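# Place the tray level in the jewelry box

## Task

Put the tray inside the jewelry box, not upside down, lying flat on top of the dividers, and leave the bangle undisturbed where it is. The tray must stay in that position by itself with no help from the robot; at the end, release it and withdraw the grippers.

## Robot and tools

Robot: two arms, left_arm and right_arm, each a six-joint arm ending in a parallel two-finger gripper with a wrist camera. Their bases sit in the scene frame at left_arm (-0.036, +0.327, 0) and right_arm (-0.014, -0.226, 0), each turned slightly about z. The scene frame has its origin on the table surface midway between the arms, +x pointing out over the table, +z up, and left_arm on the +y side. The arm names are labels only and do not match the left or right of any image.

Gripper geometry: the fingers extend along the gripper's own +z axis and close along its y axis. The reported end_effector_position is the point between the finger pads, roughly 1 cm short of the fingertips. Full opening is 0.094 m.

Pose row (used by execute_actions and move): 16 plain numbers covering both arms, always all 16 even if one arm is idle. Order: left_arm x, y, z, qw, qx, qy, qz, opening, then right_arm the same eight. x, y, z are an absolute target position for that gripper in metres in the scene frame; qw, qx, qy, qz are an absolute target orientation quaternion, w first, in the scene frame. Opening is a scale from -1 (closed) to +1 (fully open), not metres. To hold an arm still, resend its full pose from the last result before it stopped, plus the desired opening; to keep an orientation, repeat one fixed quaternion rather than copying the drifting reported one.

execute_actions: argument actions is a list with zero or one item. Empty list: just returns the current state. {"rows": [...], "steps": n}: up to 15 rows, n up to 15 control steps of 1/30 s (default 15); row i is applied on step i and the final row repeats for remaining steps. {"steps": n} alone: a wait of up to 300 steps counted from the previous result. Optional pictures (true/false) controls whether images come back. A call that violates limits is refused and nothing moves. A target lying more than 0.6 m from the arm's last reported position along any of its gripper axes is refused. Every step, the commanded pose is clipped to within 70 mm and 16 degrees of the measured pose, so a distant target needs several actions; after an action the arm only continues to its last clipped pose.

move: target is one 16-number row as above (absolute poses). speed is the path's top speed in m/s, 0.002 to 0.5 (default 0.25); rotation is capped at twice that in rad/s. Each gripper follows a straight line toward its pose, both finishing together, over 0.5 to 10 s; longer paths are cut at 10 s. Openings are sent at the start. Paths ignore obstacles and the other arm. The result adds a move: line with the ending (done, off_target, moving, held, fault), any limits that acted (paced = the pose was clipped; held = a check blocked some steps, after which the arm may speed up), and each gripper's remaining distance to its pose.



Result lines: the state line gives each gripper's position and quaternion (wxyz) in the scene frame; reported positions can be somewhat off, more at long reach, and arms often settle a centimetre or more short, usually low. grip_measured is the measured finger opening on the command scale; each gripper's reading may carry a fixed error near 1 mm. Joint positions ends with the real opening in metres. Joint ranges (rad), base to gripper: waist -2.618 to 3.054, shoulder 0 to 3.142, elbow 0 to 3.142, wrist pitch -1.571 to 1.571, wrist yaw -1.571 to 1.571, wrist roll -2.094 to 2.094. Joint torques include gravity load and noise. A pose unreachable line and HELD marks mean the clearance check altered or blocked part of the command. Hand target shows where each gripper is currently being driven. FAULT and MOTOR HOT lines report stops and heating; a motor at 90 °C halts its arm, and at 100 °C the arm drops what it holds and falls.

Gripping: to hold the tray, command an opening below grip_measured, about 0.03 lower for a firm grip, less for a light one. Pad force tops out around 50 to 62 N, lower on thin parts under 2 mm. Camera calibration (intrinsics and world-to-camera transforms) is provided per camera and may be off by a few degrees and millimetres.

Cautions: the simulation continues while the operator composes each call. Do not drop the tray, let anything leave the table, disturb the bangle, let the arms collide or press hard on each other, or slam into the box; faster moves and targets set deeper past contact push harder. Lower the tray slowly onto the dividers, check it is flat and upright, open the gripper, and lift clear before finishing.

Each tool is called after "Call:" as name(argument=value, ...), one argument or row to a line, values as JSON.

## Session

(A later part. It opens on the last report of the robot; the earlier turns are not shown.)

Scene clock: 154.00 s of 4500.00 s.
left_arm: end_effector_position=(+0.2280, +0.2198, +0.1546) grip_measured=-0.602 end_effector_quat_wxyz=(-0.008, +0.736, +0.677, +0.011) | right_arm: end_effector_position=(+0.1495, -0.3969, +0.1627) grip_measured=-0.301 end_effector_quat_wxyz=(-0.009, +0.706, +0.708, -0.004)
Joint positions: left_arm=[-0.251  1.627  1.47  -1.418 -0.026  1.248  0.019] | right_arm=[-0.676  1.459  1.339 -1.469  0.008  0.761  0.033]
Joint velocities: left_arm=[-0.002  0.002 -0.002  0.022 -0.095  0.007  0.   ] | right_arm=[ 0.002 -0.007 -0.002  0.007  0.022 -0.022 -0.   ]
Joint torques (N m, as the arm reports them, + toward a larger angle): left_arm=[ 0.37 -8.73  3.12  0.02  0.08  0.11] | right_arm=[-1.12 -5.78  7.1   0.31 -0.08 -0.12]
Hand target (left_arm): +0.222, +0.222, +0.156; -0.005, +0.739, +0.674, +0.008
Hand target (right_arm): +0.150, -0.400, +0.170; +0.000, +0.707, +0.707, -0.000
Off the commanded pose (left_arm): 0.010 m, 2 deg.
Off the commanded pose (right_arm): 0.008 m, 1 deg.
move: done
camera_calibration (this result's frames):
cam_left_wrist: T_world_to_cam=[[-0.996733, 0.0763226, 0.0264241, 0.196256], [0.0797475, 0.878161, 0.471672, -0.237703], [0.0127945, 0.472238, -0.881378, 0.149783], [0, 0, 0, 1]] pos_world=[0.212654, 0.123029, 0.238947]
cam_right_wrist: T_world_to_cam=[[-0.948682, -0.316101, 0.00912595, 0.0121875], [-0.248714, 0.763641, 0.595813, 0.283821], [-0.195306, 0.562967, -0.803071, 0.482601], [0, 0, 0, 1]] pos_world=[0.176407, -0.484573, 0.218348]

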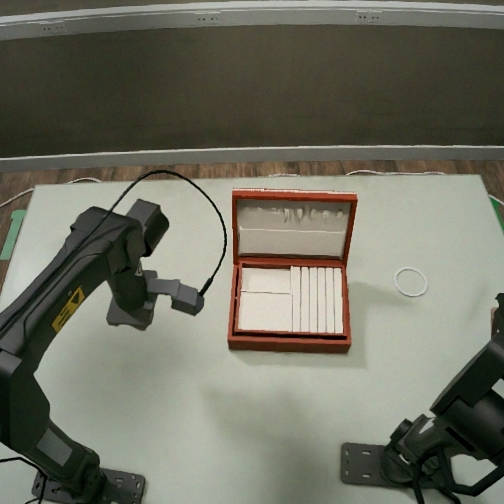

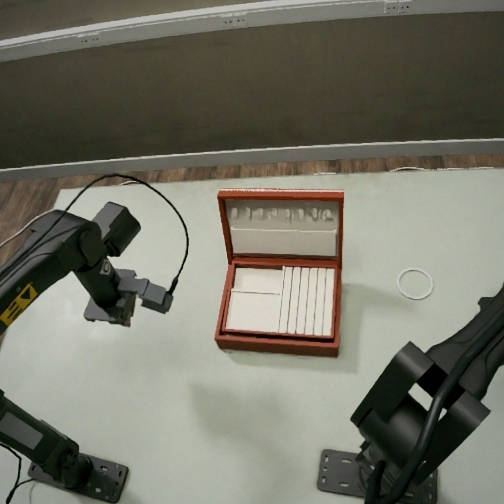

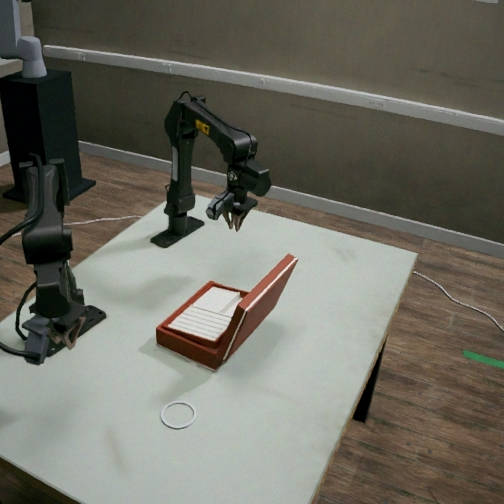

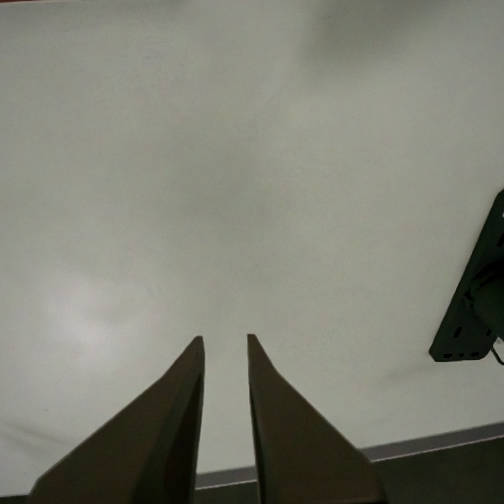

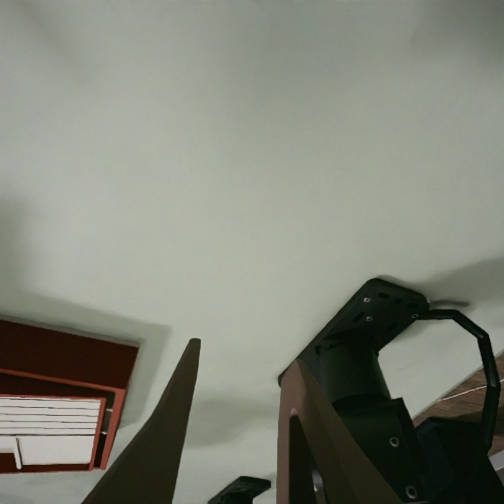

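Call:
move(
  target=[0.29,-0.02,0.16,0,0.738,0.674,0,-0.6,0.15,-0.40,0.17,0,0.707,0.707,0,-0.3],
)

Call:
move(
  target=[0.322,-0.056,0.104,0,0.738,0.674,0,-0.6,0.15,-0.40,0.17,0,0.707,0.707,0,-0.3],
  speed=0.05,
)

Call:
move(
  target=[0.298,-0.054,0.104,0,0.738,0.674,0,-0.6,0.15,-0.40,0.17,0,0.707,0.707,0,-0.3],
  speed=0.015,
)

Call:
move(
  target=[0.29,-0.03,0.17,0,0.738,0.674,0,-0.6,0.15,-0.40,0.17,0,0.707,0.707,0,-0.3],
  speed=0.08,
)

Call:
move(
  target=[0.22,0.22,0.16,0,0.738,0.674,0,-0.6,0.15,-0.40,0.17,0,0.707,0.707,0,-0.3],
)

Call:
zoom_image(
  camera="cam_high",
  region=[140,250,300,390],
)

Call:
zoom_image(
  camera="cam_head_left",
  region=[200,240,380,380],
)

Scene clock: 181.23 s of 4500.00 s.
left_arm: end_effector_position=(+0.2880, -0.0188, +0.1543) grip_measured=-0.602 end_effector_quat_wxyz=(+0.074, +0.740, +0.668, +0.003) | right_arm: end_effector_position=(+0.1495, -0.3969, +0.1627) grip_measured=-0.301 end_effector_quat_wxyz=(-0.009, +0.706, +0.708, -0.004)
Joint positions: left_arm=[-0.667  2.329  2.453 -1.546 -0.003  0.851  0.019] | right_arm=[-0.676  1.459  1.339 -1.469  0.008  0.761  0.033]
Joint velocities: left_arm=[-0.022 -0.012  0.002  0.022  0.007 -0.037  0.   ] | right_arm=[ 0.007 -0.007 -0.002  0.051  0.007  0.11   0.001]
Joint torques (N m, as the arm reports them, + toward a larger angle): left_arm=[  0.19 -13.19   6.72   0.29   0.19  -0.1 ] | right_arm=[-1.29 -5.68  7.22  0.32 -0.09 -0.11]
Hand target (left_arm): +0.287, -0.021, +0.163; +0.083, +0.735, +0.673, -0.006
Hand target (right_arm): +0.150, -0.400, +0.170; +0.000, +0.707, +0.707, -0.000
Off the commanded pose (left_arm): 0.006 m, 9 deg.
Off the commanded pose (right_arm): 0.008 m, 1 deg.
joint sent to its limit (left arm) — the command would take joint 4 (wrist pitch) past its lower limit, so that joint was sent only as far as its limit.
After step 90, 22.77 s passed at rest.
move: off_target (left_arm)
camera_calibration (this result's frames):
cam_left_wrist: T_world_to_cam=[[-0.992313, 0.0917725, -0.0830251, 0.290099], [0.0561339, 0.931676, 0.358927, -0.00765888], [0.110292, 0.351507, -0.929666, 0.238517], [0, 0, 0, 1]] pos_world=[0.261992, -0.103328, 0.248576]
cam_right_wrist: T_world_to_cam=[[-0.948682, -0.316101, 0.00912595, 0.0121875], [-0.248714, 0.763641, 0.595813, 0.283821], [-0.195306, 0.562967, -0.803071, 0.482601], [0, 0, 0, 1]] pos_world=[0.176407, -0.484573, 0.218348]

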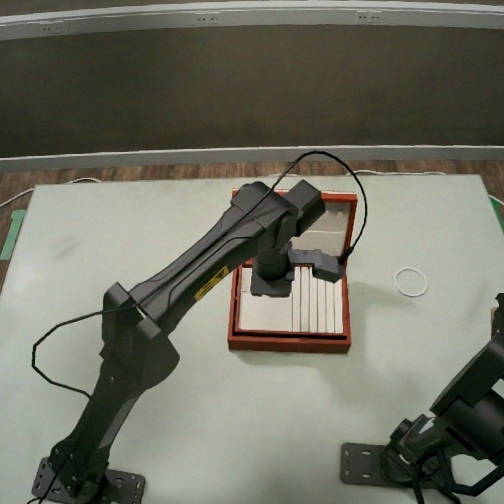

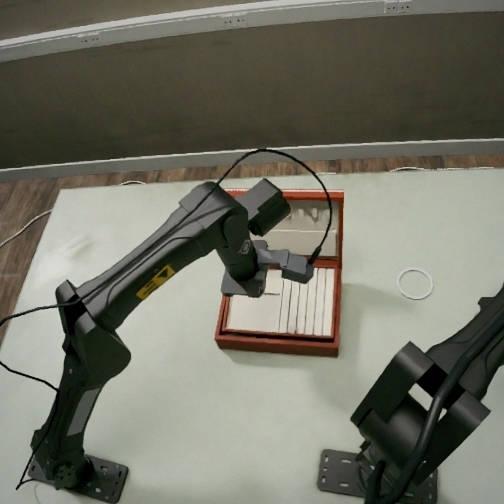

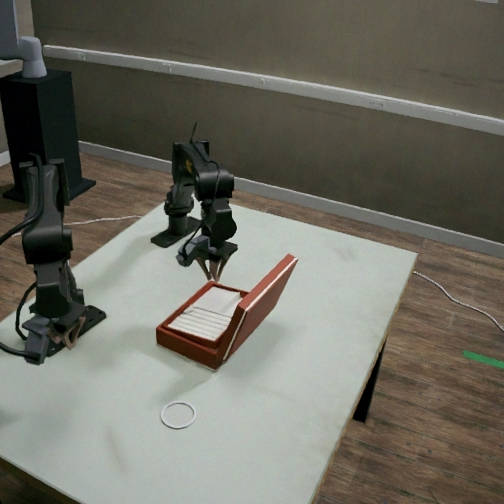

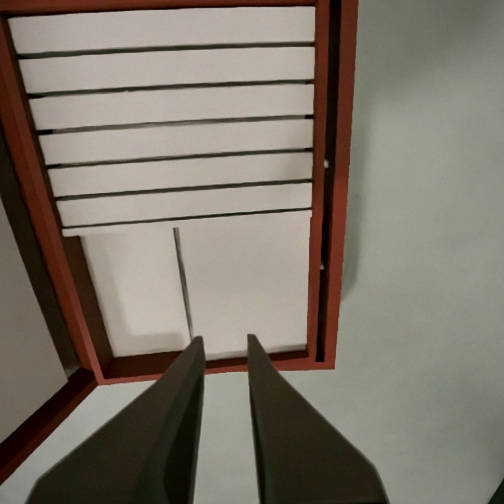

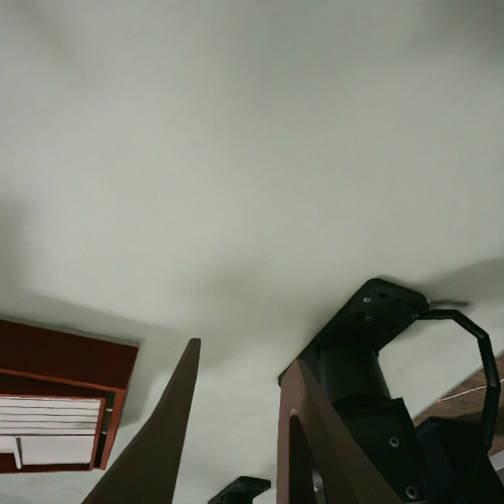

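Scene clock: 183.03 s of 4500.00 s.
left_arm: end_effector_position=(+0.3203, -0.0536, +0.0960) grip_measured=-0.602 end_effector_quat_wxyz=(+0.076, +0.740, +0.669, +0.003) | right_arm: end_effector_position=(+0.1495, -0.3969, +0.1627) grip_measured=-0.301 end_effector_quat_wxyz=(-0.009, +0.706, +0.708, -0.004)
Joint positions: left_arm=[-0.667  2.622  2.756 -1.552 -0.003  0.849  0.019] | right_arm=[-0.676  1.459  1.339 -1.469  0.008  0.761  0.033]
Joint velocities: left_arm=[-0.007 -0.002 -0.022 -0.022  0.037  0.037  0.   ] | right_arm=[-0.007  0.007 -0.007  0.037 -0.051 -0.037 -0.   ]
Joint torques (N m, as the arm reports them, + toward a larger angle): left_arm=[ -0.2  -15.07   6.82   0.28   0.02  -0.08] | right_arm=[-1.12 -5.63  7.12  0.33 -0.07 -0.09]
Hand target (left_arm): +0.322, -0.056, +0.104; +0.087, +0.736, +0.672, +0.002
Hand target (right_arm): +0.150, -0.400, +0.170; +0.000, +0.707, +0.707, -0.000
Off the commanded pose (left_arm): 0.008 m, 9 deg.
Off the commanded pose (right_arm): 0.008 m, 1 deg.
joint sent to its limit (left arm) — the command would take joint 4 (wrist pitch) past its lower limit, so that joint was sent only as far as its limit.
move: off_target (left_arm)
camera_calibration (this result's frames):
cam_left_wrist: T_world_to_cam=[[-0.992267, 0.0900502, -0.0854244, 0.320718], [0.0539501, 0.932716, 0.356553, 0.0448852], [0.111784, 0.349187, -0.930361, 0.192516], [0, 0, 0, 1]] pos_world=[0.294296, -0.13797, 0.190503]
cam_right_wrist: T_world_to_cam=[[-0.948682, -0.316101, 0.00912595, 0.0121875], [-0.248714, 0.763641, 0.595813, 0.283821], [-0.195306, 0.562967, -0.803071, 0.482601], [0, 0, 0, 1]] pos_world=[0.176407, -0.484573, 0.218348]

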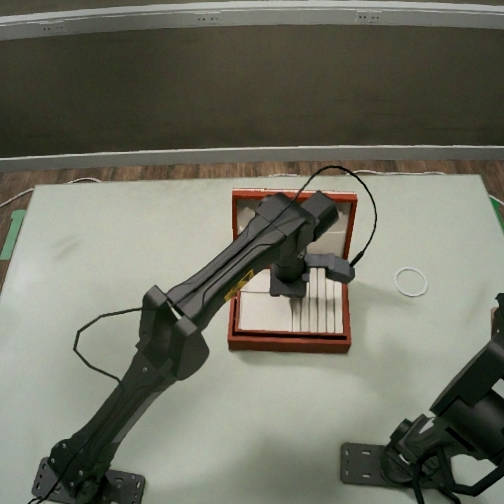

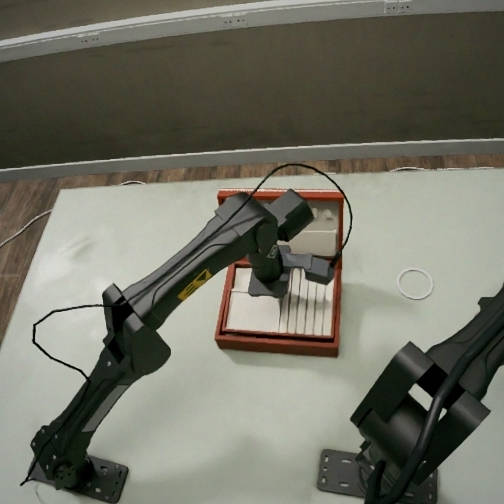

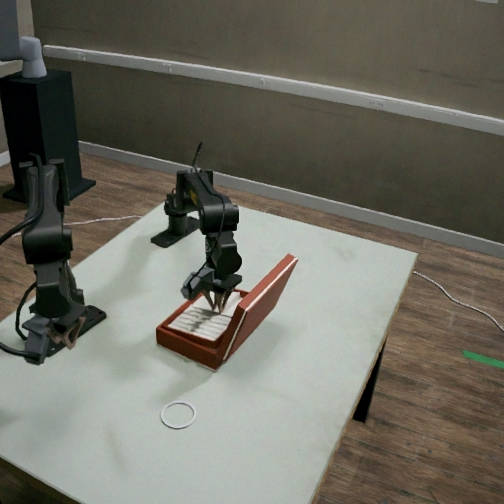

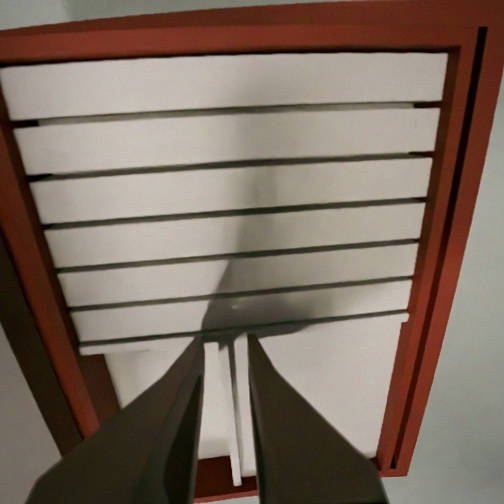

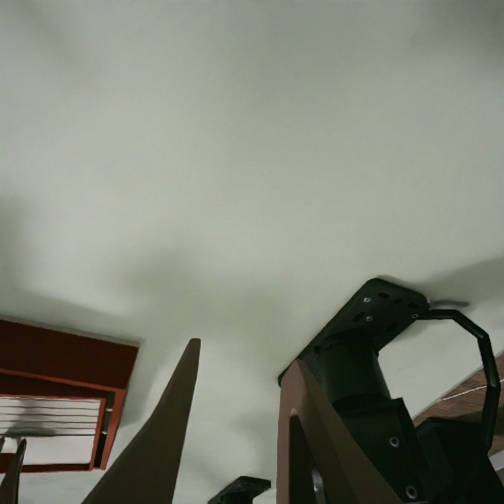

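Scene clock: 188.33 s of 4500.00 s.
left_arm: end_effector_position=(+0.3076, -0.0529, +0.0939) grip_measured=-0.602 end_effector_quat_wxyz=(+0.060, +0.737, +0.673, +0.006) | right_arm: end_effector_position=(+0.1495, -0.3969, +0.1627) grip_measured=-0.301 end_effector_quat_wxyz=(-0.009, +0.706, +0.708, -0.004)
Joint positions: left_arm=[-0.688  2.59   2.688 -1.549 -0.014  0.819  0.019] | right_arm=[-0.676  1.459  1.339 -1.469  0.008  0.761  0.033]
Joint velocities: left_arm=[-0.002  0.017 -0.017  0.037  0.007  0.037 -0.   ] | right_arm=[-0.007  0.002  0.002  0.037 -0.007 -0.022 -0.001]
Joint torques (N m, as the arm reports them, + toward a larger angle): left_arm=[ -1.12 -17.43   2.92   0.19   0.14  -0.09] | right_arm=[-1.3  -5.75  7.22  0.33 -0.06 -0.1 ]
Hand target (left_arm): +0.298, -0.054, +0.103; +0.059, +0.738, +0.673, -0.000
Hand target (right_arm): +0.150, -0.400, +0.170; +0.000, +0.707, +0.707, -0.000
Off the commanded pose (left_arm): 0.014 m, 7 deg.
Off the commanded pose (right_arm): 0.008 m, 1 deg.
joint sent to its limit (left arm) — the command would take joint 4 (wrist pitch) past its lower limit, so that joint was sent only as far as its limit.
move: off_target (left_arm)
camera_calibration (this result's frames):
cam_left_wrist: T_world_to_cam=[[-0.994448, 0.0815304, -0.0665308, 0.306318], [0.0501478, 0.922998, 0.381523, 0.044031], [0.0925135, 0.376068, -0.921962, 0.198247], [0, 0, 0, 1]] pos_world=[0.284069, -0.140169, 0.186357]
cam_right_wrist: T_world_to_cam=[[-0.948682, -0.316101, 0.00912595, 0.0121875], [-0.248714, 0.763641, 0.595813, 0.283821], [-0.195306, 0.562967, -0.803071, 0.482601], [0, 0, 0, 1]] pos_world=[0.176407, -0.484573, 0.218348]

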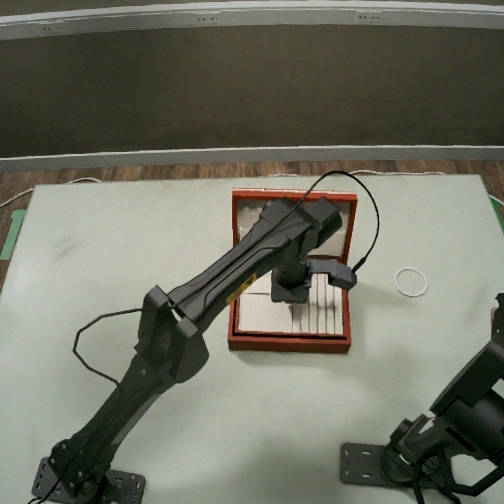

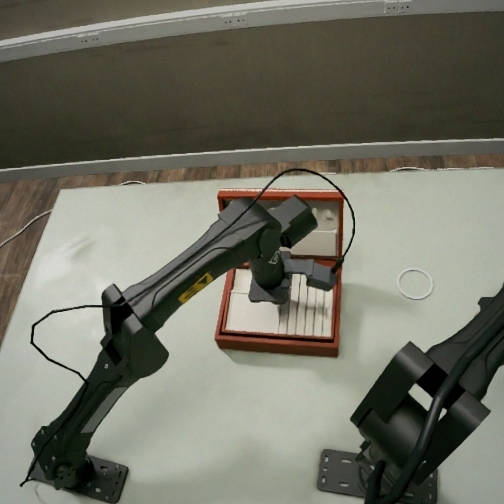

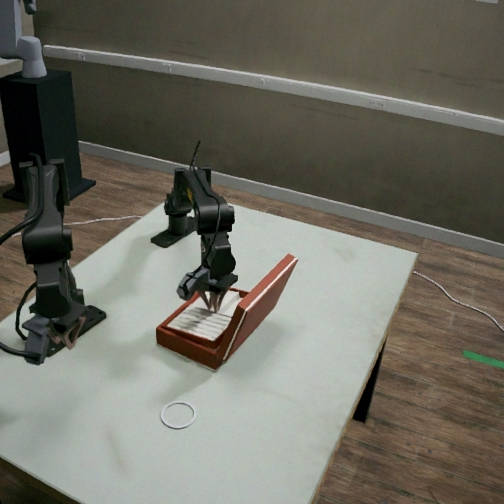

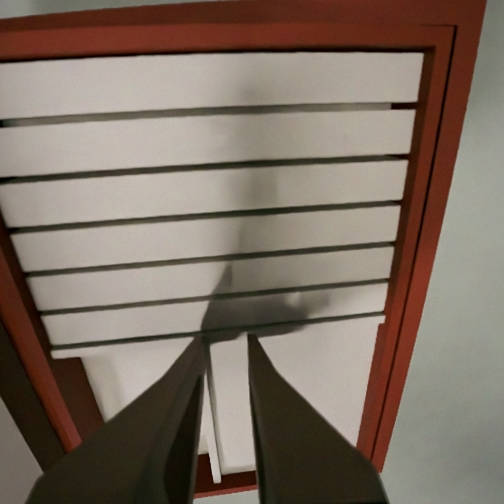

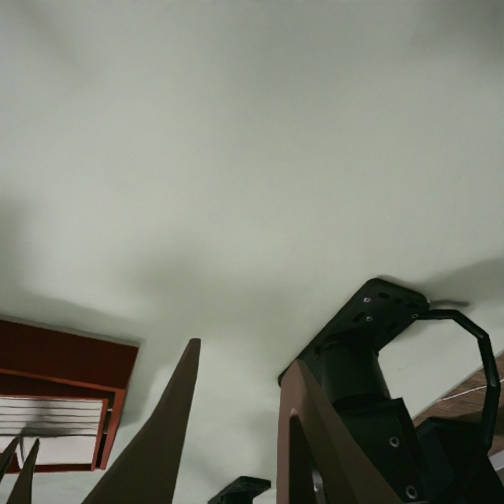

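Scene clock: 189.73 s of 4500.00 s.
left_arm: end_effector_position=(+0.2915, -0.0347, +0.1611) grip_measured=-0.602 end_effector_quat_wxyz=(+0.098, +0.735, +0.671, +0.006) | right_arm: end_effector_position=(+0.1495, -0.3969, +0.1627) grip_measured=-0.301 end_effector_quat_wxyz=(-0.009, +0.706, +0.708, -0.004)
Joint positions: left_arm=[-0.688  2.37   2.546 -1.551 -0.014  0.819  0.019] | right_arm=[-0.676  1.459  1.339 -1.469  0.008  0.761  0.033]
Joint velocities: left_arm=[-0.007 -0.007 -0.012  0.007 -0.066 -0.051 -0.001] | right_arm=[-0.007  0.002  0.002 -0.007  0.022  0.022  0.   ]
Joint torques (N m, as the arm reports them, + toward a larger angle): left_arm=[  0.73 -15.87   3.36   0.36   0.15   0.08] | right_arm=[-1.27 -5.63  7.17  0.33 -0.05 -0.13]
Hand target (left_arm): +0.289, -0.029, +0.169; +0.099, +0.735, +0.671, +0.001
Hand target (right_arm): +0.150, -0.400, +0.170; +0.000, +0.707, +0.707, -0.000
Off the commanded pose (left_arm): 0.010 m, 11 deg.
Off the commanded pose (right_arm): 0.008 m, 1 deg.
joint sent to its limit (left arm) — the command would take joint 4 (wrist pitch) past its lower limit, so that joint was sent only as far as its limit.
move: off_target (left_arm)
camera_calibration (this result's frames):
cam_left_wrist: T_world_to_cam=[[-0.989645, 0.0765425, -0.121423, 0.300517], [0.0323326, 0.943085, 0.330977, 0.016403], [0.139846, 0.323623, -0.935794, 0.241466], [0, 0, 0, 1]] pos_world=[0.263107, -0.116616, 0.257023]
cam_right_wrist: T_world_to_cam=[[-0.948682, -0.316101, 0.00912595, 0.0121875], [-0.248714, 0.763641, 0.595813, 0.283821], [-0.195306, 0.562967, -0.803071, 0.482601], [0, 0, 0, 1]] pos_world=[0.176407, -0.484573, 0.218348]

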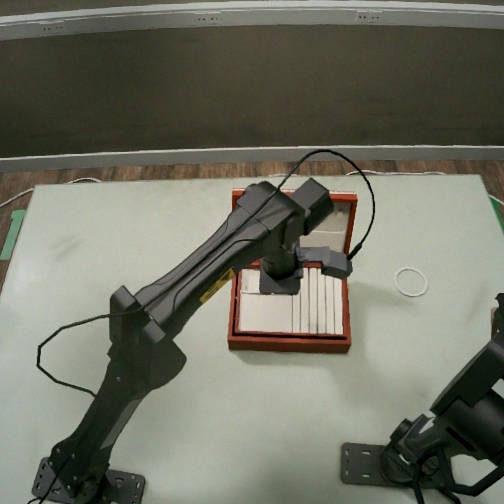

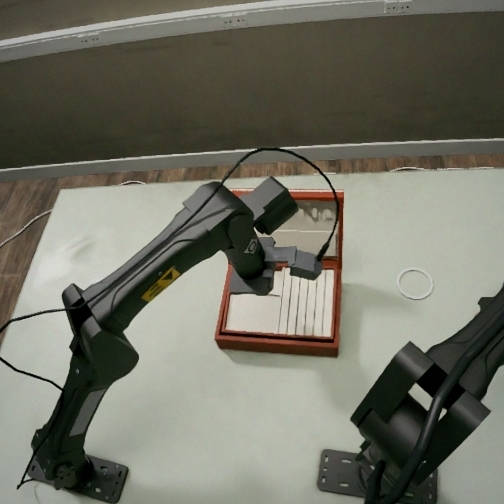

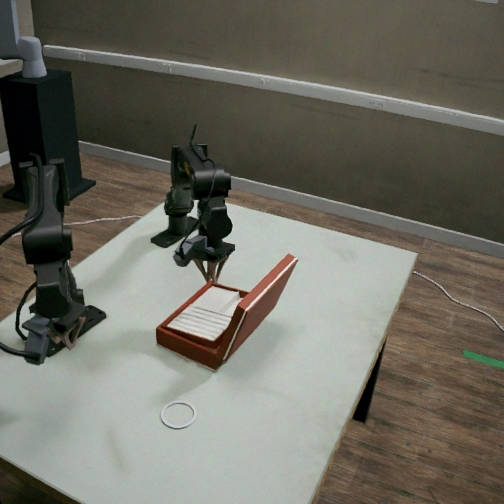

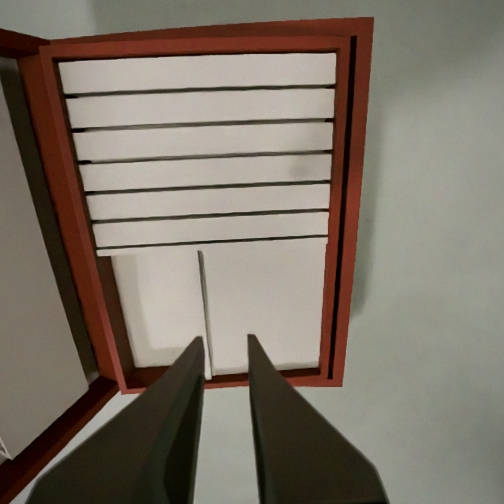

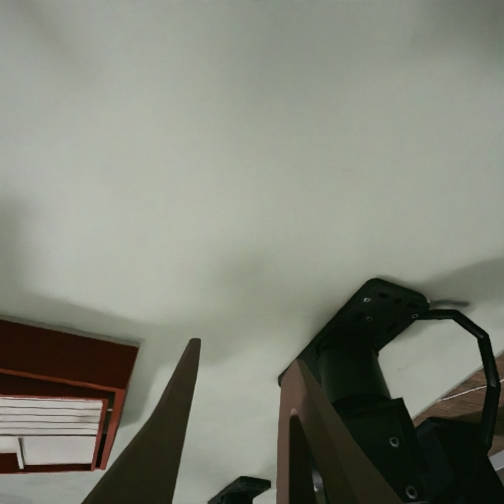

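Scene clock: 191.40 s of 4500.00 s.
left_arm: end_effector_position=(+0.2287, +0.2194, +0.1540) grip_measured=-0.602 end_effector_quat_wxyz=(-0.007, +0.736, +0.677, +0.011) | right_arm: end_effector_position=(+0.1495, -0.3969, +0.1627) grip_measured=-0.301 end_effector_quat_wxyz=(-0.009, +0.706, +0.708, -0.004)
Joint positions: left_arm=[-0.252  1.629  1.469 -1.415 -0.026  1.247  0.019] | right_arm=[-0.676  1.459  1.339 -1.469  0.008  0.761  0.033]
Joint velocities: left_arm=[ 0.012 -0.002 -0.002 -0.022  0.037 -0.022  0.001] | right_arm=[ 0.002  0.002 -0.017 -0.022 -0.007 -0.066  0.   ]
Joint torques (N m, as the arm reports them, + toward a larger angle): left_arm=[ 0.33 -8.88  3.13  0.    0.07  0.11] | right_arm=[-1.21 -5.76  7.13  0.31 -0.07 -0.13]
Hand target (left_arm): +0.223, +0.222, +0.156; -0.005, +0.739, +0.674, +0.009
Hand target (right_arm): +0.150, -0.400, +0.170; +0.000, +0.707, +0.707, -0.000
Off the commanded pose (left_arm): 0.011 m, 2 deg.
Off the commanded pose (right_arm): 0.008 m, 1 deg.
move: off_target (left_arm)
camera_calibration (this result's frames):
cam_left_wrist: T_world_to_cam=[[-0.996751, 0.0763306, 0.0256928, 0.197052], [0.0794126, 0.878304, 0.471461, -0.237045], [0.0134208, 0.47197, -0.881513, 0.149363], [0, 0, 0, 1]] pos_world=[0.213232, 0.122661, 0.23836]
cam_right_wrist: T_world_to_cam=[[-0.948682, -0.316101, 0.00912595, 0.0121875], [-0.248714, 0.763641, 0.595813, 0.283821], [-0.195306, 0.562967, -0.803071, 0.482601], [0, 0, 0, 1]] pos_world=[0.176407, -0.484573, 0.218348]

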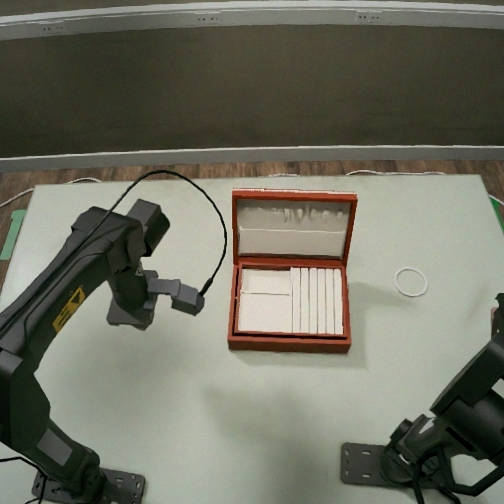

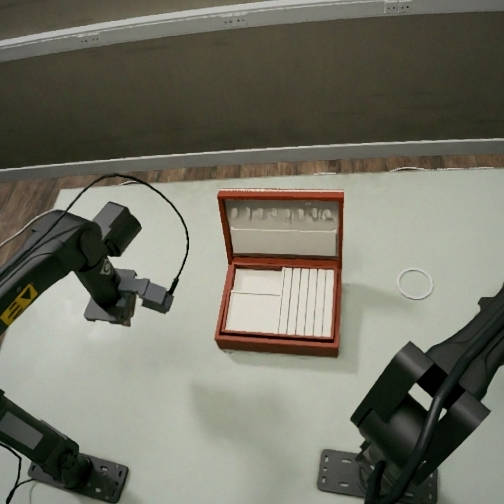

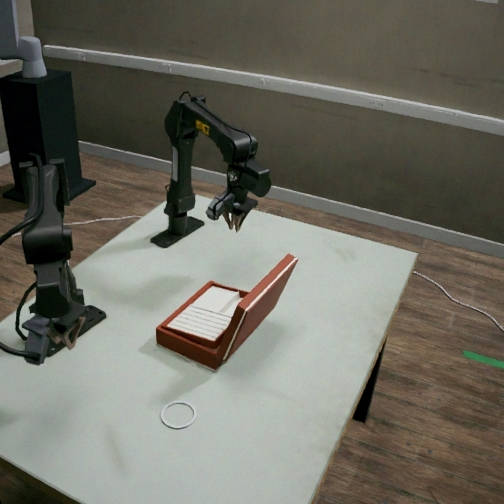

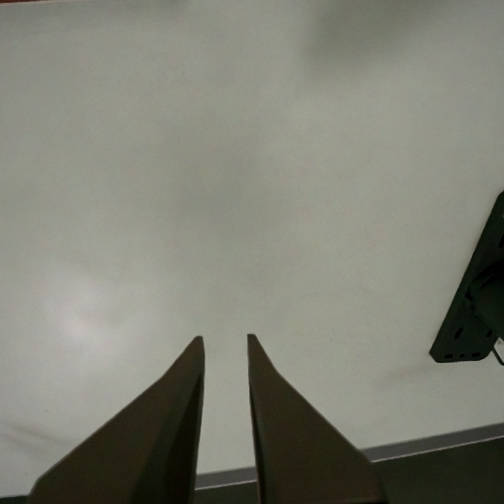

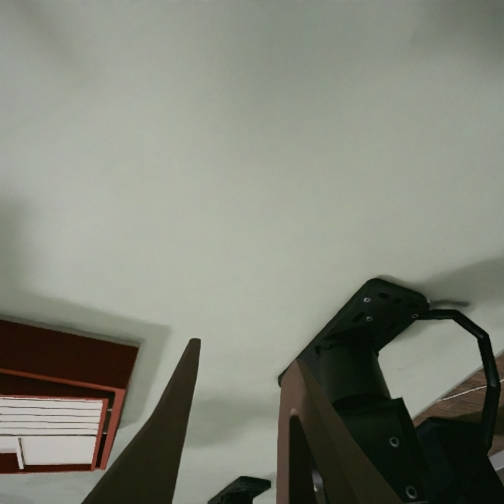

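Region (140, 250, 300, 390) of cam_high's 504x504 image, scaled by 3.150, with more detail than that image has; it fills the top 441 rows of this view, and the rest is white.

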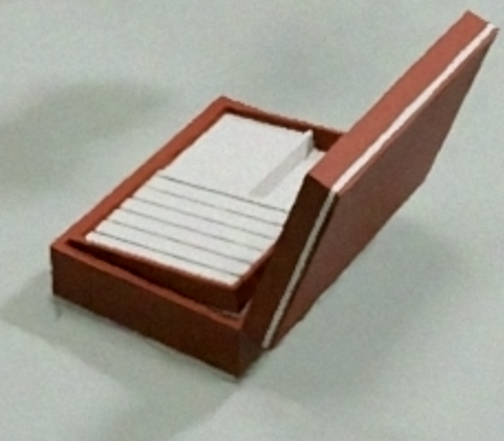

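Region (200, 240, 380, 380) of cam_head_left's 504x504 image, scaled by 2.800, with more detail than that image has.

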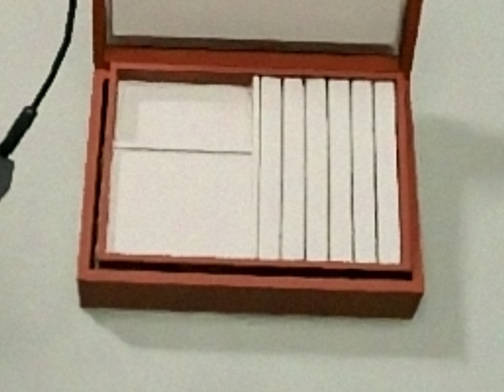

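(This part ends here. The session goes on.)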